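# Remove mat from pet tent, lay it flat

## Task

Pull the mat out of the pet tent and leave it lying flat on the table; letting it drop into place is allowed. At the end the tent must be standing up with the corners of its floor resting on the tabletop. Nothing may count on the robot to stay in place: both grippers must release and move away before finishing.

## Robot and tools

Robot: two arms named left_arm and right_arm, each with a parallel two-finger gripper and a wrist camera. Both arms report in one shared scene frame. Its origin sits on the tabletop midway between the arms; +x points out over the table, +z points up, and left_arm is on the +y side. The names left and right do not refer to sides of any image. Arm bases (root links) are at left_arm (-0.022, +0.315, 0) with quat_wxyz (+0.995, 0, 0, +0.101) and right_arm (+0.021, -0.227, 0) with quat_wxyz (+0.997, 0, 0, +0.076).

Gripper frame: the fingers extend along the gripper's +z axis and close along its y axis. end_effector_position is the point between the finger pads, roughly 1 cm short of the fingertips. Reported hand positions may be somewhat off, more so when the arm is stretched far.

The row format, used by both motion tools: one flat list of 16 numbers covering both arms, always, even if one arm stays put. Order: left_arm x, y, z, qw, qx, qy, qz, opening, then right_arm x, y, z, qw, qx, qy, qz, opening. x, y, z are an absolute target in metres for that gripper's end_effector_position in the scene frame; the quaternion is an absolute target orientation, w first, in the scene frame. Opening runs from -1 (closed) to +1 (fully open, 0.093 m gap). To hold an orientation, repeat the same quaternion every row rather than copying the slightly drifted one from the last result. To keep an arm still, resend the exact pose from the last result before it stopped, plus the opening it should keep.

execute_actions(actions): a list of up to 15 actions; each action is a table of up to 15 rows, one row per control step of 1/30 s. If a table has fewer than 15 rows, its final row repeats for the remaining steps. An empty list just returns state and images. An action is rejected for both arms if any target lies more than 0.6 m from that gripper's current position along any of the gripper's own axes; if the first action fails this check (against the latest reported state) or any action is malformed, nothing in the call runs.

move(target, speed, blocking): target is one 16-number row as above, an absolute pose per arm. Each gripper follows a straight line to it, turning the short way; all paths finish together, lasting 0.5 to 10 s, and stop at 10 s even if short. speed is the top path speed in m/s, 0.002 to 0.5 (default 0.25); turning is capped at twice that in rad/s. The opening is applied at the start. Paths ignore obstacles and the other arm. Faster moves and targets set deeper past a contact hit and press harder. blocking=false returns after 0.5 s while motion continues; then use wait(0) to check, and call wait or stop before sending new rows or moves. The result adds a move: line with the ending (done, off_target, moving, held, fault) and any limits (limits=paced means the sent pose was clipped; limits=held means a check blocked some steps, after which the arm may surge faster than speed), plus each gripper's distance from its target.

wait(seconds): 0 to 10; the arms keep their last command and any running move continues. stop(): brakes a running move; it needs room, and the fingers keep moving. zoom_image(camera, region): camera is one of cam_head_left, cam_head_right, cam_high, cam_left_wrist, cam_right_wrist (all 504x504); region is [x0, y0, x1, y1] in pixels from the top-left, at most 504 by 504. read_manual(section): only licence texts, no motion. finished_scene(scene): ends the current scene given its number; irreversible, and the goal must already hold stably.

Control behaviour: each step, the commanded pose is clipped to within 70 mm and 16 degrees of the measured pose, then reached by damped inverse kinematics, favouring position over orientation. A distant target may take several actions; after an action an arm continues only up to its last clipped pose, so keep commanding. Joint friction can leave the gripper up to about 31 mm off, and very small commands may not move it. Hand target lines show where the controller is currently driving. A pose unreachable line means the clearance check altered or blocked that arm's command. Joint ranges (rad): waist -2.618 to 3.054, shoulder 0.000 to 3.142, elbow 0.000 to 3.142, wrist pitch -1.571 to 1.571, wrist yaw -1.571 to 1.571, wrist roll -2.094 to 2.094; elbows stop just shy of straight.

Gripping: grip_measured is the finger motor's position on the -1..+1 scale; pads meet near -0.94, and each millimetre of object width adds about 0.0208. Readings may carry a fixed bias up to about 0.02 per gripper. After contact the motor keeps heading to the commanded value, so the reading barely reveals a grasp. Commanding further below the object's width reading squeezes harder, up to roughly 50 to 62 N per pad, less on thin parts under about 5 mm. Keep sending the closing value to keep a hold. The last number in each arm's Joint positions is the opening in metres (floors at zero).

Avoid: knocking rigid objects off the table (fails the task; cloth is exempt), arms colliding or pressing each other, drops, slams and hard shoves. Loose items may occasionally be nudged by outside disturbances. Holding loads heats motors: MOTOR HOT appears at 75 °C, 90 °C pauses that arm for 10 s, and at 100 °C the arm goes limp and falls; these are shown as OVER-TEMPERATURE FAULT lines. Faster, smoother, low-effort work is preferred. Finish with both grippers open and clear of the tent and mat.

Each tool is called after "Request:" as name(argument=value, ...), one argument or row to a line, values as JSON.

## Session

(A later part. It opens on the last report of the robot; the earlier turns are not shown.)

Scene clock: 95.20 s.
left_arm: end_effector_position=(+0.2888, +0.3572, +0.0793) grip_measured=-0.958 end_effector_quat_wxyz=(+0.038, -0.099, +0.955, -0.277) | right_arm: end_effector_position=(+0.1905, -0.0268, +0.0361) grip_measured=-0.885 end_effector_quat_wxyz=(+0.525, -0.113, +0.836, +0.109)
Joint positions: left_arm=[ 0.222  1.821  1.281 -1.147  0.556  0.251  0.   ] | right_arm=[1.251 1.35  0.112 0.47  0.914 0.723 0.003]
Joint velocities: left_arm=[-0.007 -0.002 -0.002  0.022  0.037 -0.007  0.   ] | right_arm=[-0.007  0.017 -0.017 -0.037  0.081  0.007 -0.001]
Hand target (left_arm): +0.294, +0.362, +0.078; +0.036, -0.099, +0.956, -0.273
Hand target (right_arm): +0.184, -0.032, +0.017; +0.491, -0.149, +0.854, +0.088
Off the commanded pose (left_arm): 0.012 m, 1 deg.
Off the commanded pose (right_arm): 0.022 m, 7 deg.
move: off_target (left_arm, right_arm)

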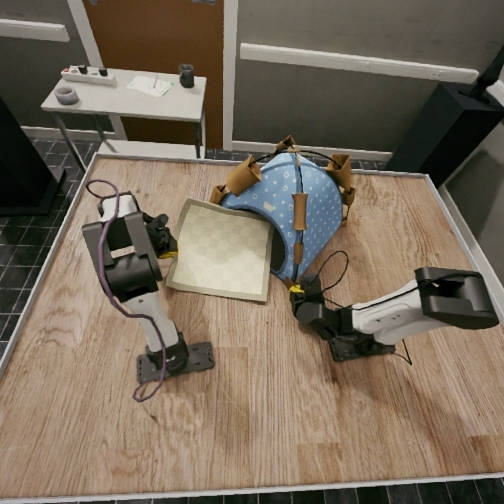

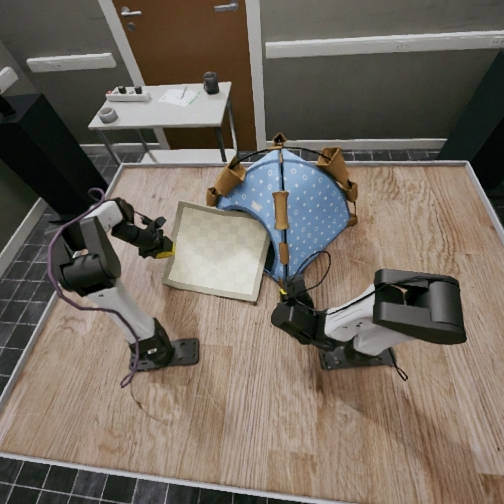

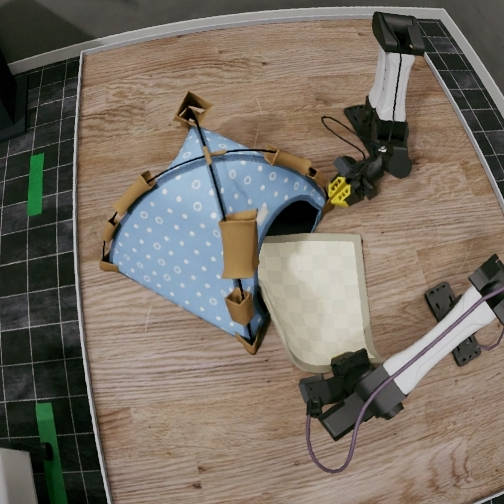

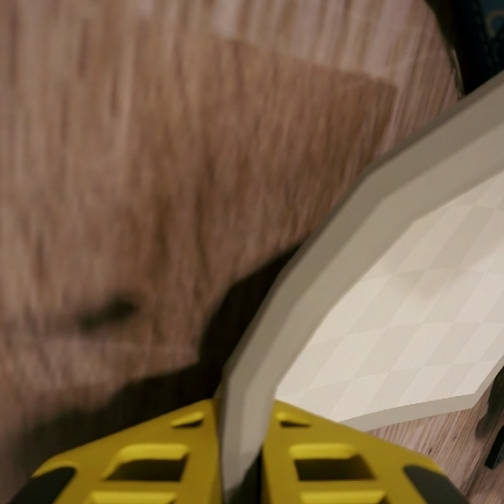

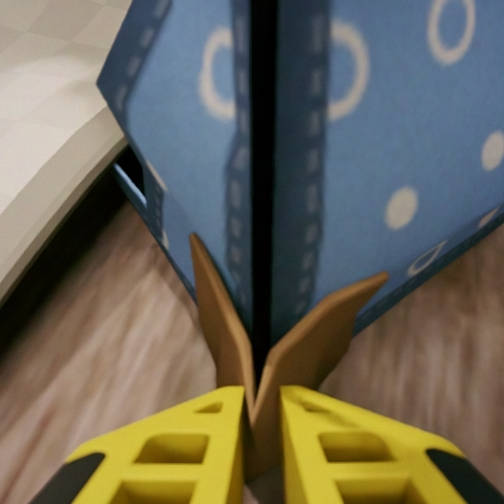

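Request:
move(
  target=[0.27,0.48,0.045,0.04,-0.1,0.95,-0.28,-1,0.2,-0.15,0.03,0.45,0,0.89,0,-0.9],
  speed=0.15,
)

Request:
move(
  target=[0.27,0.48,0.045,0.04,-0.1,0.95,-0.28,-1,0.22,-0.33,0.03,0.3,0.15,0.94,-0.05,-0.9],
  speed=0.15,
)

Request:
move(
  target=[0.26,0.53,0.09,0.04,-0.1,0.95,-0.28,0.2,0.14,-0.34,0.13,0.3,0.15,0.94,-0.05,0.3],
  speed=0.15,
)

Scene clock: 103.13 s.
left_arm: end_effector_position=(+0.2624, +0.4749, +0.0430) grip_measured=-0.958 end_effector_quat_wxyz=(+0.032, -0.102, +0.953, -0.282) | right_arm: end_effector_position=(+0.2112, -0.1432, +0.0441) grip_measured=-0.892 end_effector_quat_wxyz=(+0.473, +0.010, +0.881, +0.012)
Joint positions: left_arm=[ 0.555  2.09   1.492 -1.294  0.487  0.623  0.   ] | right_arm=[ 0.876  0.652  0.095 -0.34   0.785  0.762  0.002]
Joint velocities: left_arm=[ 0.002 -0.002 -0.002  0.022 -0.051 -0.081  0.   ] | right_arm=[ 0.007 -0.007 -0.007  0.037  0.037  0.022  0.   ]
Hand target (left_arm): +0.266, +0.481, +0.044; +0.036, -0.100, +0.954, -0.278
Hand target (right_arm): +0.211, -0.143, +0.044; +0.473, +0.010, +0.881, +0.012
Off the commanded pose (left_arm): 0.009 m, 1 deg.
Off the commanded pose (right_arm): 0.019 m, 3 deg.
move: held (right_arm); limits=held; held on 4 of 52 steps (right_arm), including the last (right_arm)
pose unreachable (right arm): on one or more control steps of this call, first in action 0 (counted from 0), this arm could not follow its commanded pose, so it was not sent that pose on those steps. On the call's last step it was still not sent that pose. It may still have moved: this result reports where it is.
cause: the commanded pose would bring two parts of the arm too close to each other (its upper arm (the part past joint 2) and its wrist (the part past joint 5), with joints 3 (elbow) to 5 (wrist yaw) between them).

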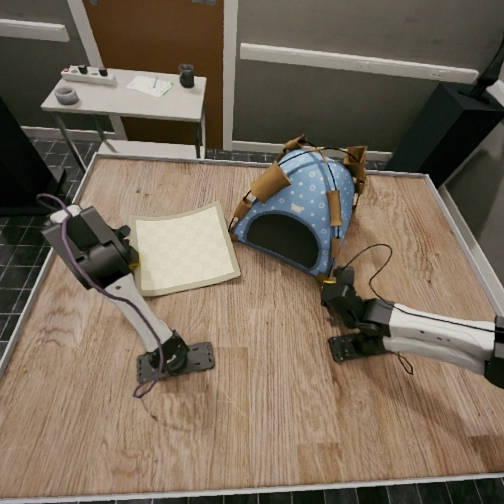

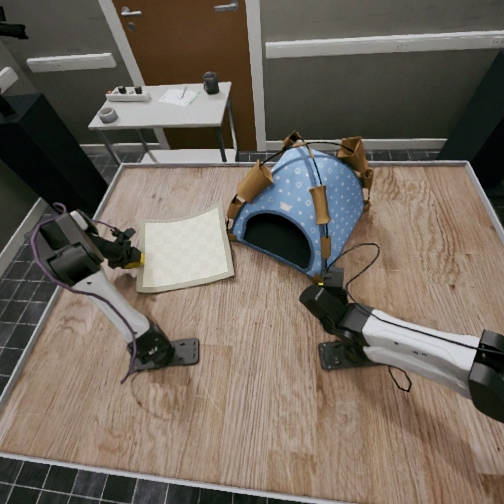

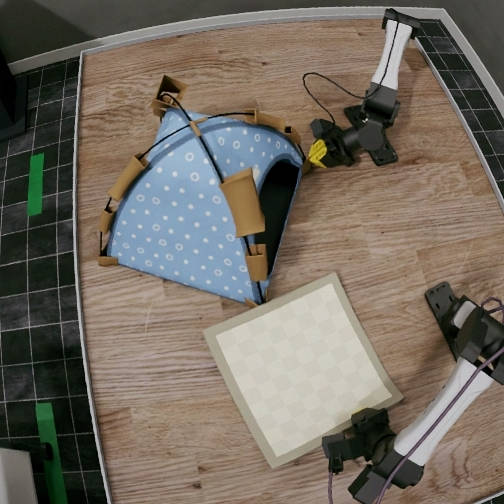

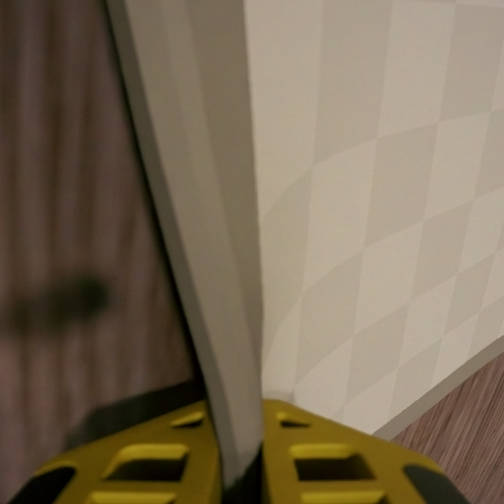

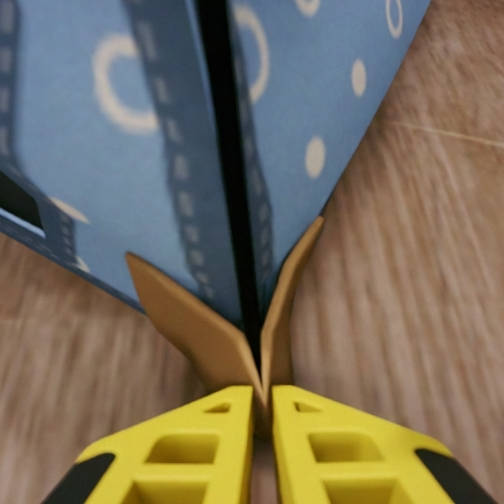

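Scene clock: 105.00 s.
left_arm: end_effector_position=(+0.2624, +0.4749, +0.0430) grip_measured=-0.958 end_effector_quat_wxyz=(+0.032, -0.102, +0.953, -0.282) | right_arm: end_effector_position=(+0.2171, -0.1591, +0.0495) grip_measured=-0.892 end_effector_quat_wxyz=(+0.475, +0.041, +0.879, +0.008)
Joint positions: left_arm=[ 0.555  2.09   1.492 -1.294  0.487  0.623  0.   ] | right_arm=[ 0.769  0.559  0.095 -0.383  0.748  0.719  0.002]
Joint velocities: left_arm=[-0.022 -0.002 -0.012 -0.022  0.022  0.037  0.   ] | right_arm=[ 0.002 -0.022  0.017 -0.022  0.007  0.051 -0.001]
Hand target (left_arm): +0.270, +0.480, +0.045; +0.040, -0.101, +0.954, -0.281
Hand target (right_arm): +0.216, -0.158, +0.048; +0.473, +0.038, +0.880, +0.008
Off the commanded pose (left_arm): 0.009 m, 1 deg.
Off the commanded pose (right_arm): 0.172 m, 26 deg; position and orientation clipped at the last step of the last action.
move: held (right_arm); limits=paced,held; held on 49 of 56 steps (right_arm), including the last (right_arm)
pose unreachable (right arm): on one or more control steps of this call, first in action 0 (counted from 0), this arm could not follow its commanded pose, so it was not sent that pose on those steps. On the call's last step it was still not sent that pose. It may still have moved: this result reports where it is.
cause: the commanded pose would bring two parts of the arm too close to each other (its upper arm (the part past joint 2) and its wrist (the part past joint 5), with joints 3 (elbow) to 5 (wrist yaw) between them).

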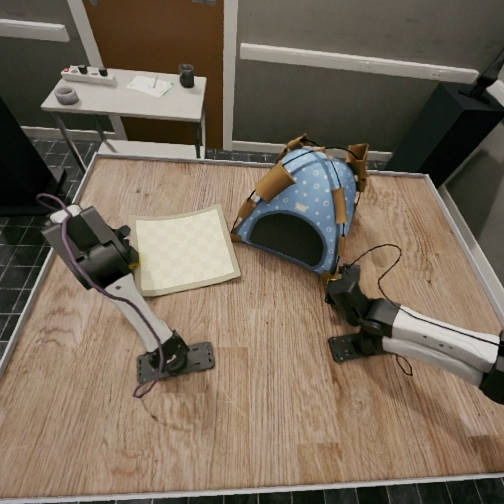

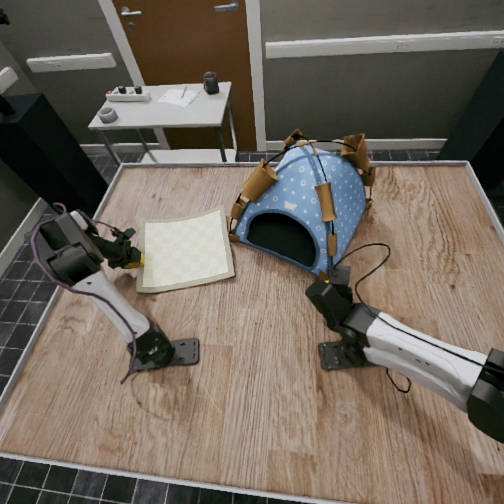

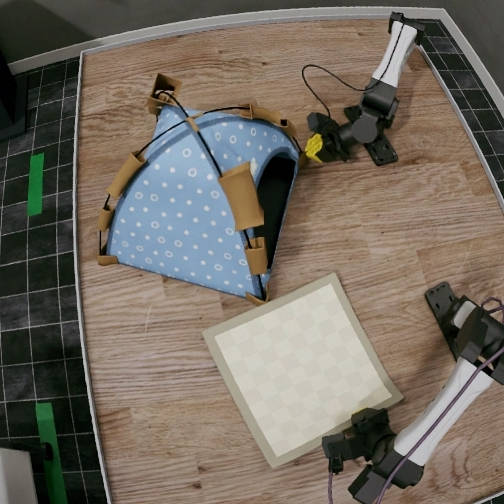

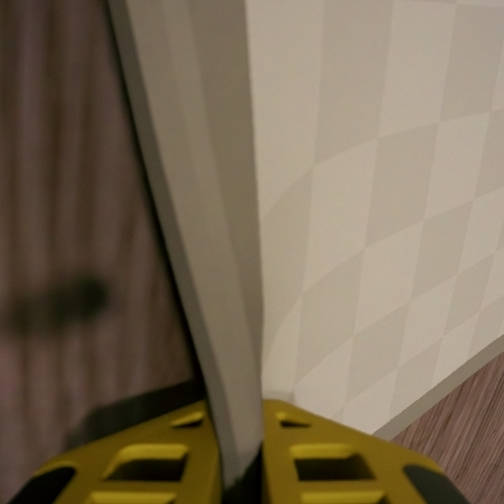

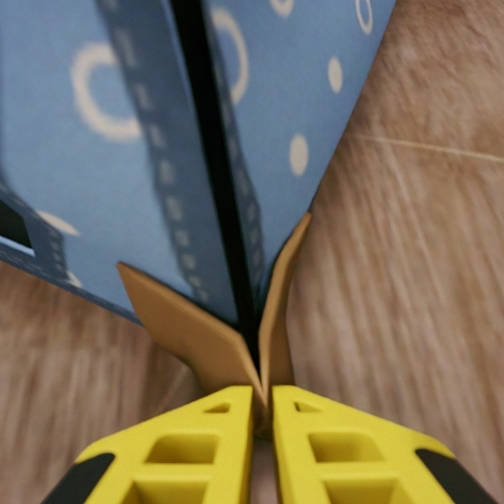

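Scene clock: 107.47 s.
left_arm: end_effector_position=(+0.2573, +0.5236, +0.0891) grip_measured=+0.198 end_effector_quat_wxyz=(+0.044, -0.102, +0.953, -0.280) | right_arm: end_effector_position=(+0.1377, -0.3480, +0.1238) grip_measured=+0.298 end_effector_quat_wxyz=(+0.289, +0.141, +0.944, -0.079)
Joint positions: left_arm=[ 0.659  2.165  1.796 -1.553  0.466  0.731  0.055] | right_arm=[-1.391  0.646  0.631 -1.114 -0.434 -0.845  0.059]
Joint velocities: left_arm=[-0.002  0.002 -0.002  0.007  0.022 -0.037  0.001] | right_arm=[-0.007 -0.007 -0.032  0.022 -0.051 -0.11  -0.   ]
Hand target (left_arm): +0.258, +0.529, +0.090; +0.043, -0.102, +0.955, -0.277
Hand target (right_arm): +0.138, -0.348, +0.127; +0.291, +0.140, +0.943, -0.074
Off the commanded pose (left_arm): 0.007 m, 0 deg.
Off the commanded pose (right_arm): 0.010 m, 4 deg.
joint sent to its limit (left arm) — the command would take joint 4 (wrist pitch) past its lower limit, so that joint was sent only as far as its limit.
move: off_target (right_arm); limits=paced

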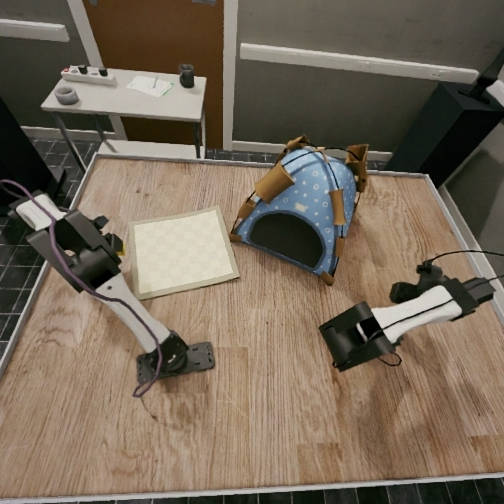

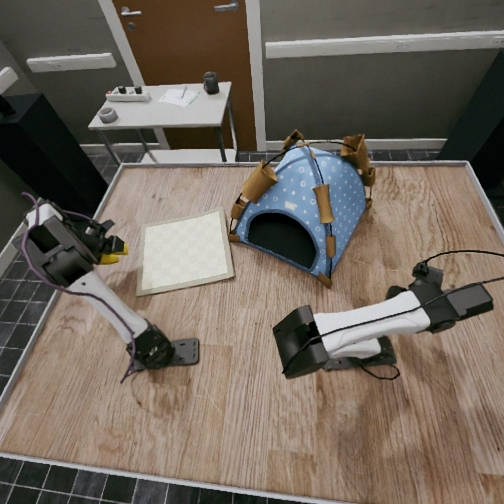

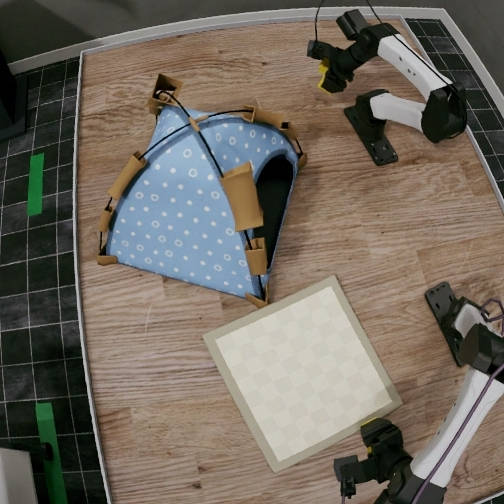

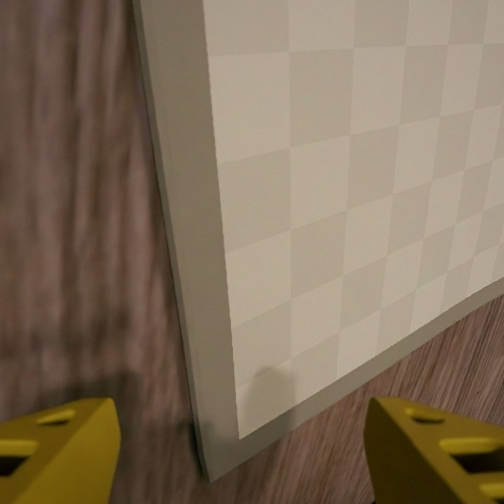

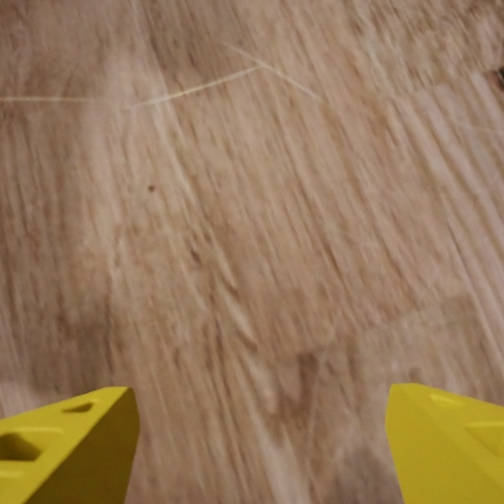

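Request:
finished_scene(
  scene=2,
)

The scene is finished: the task was done.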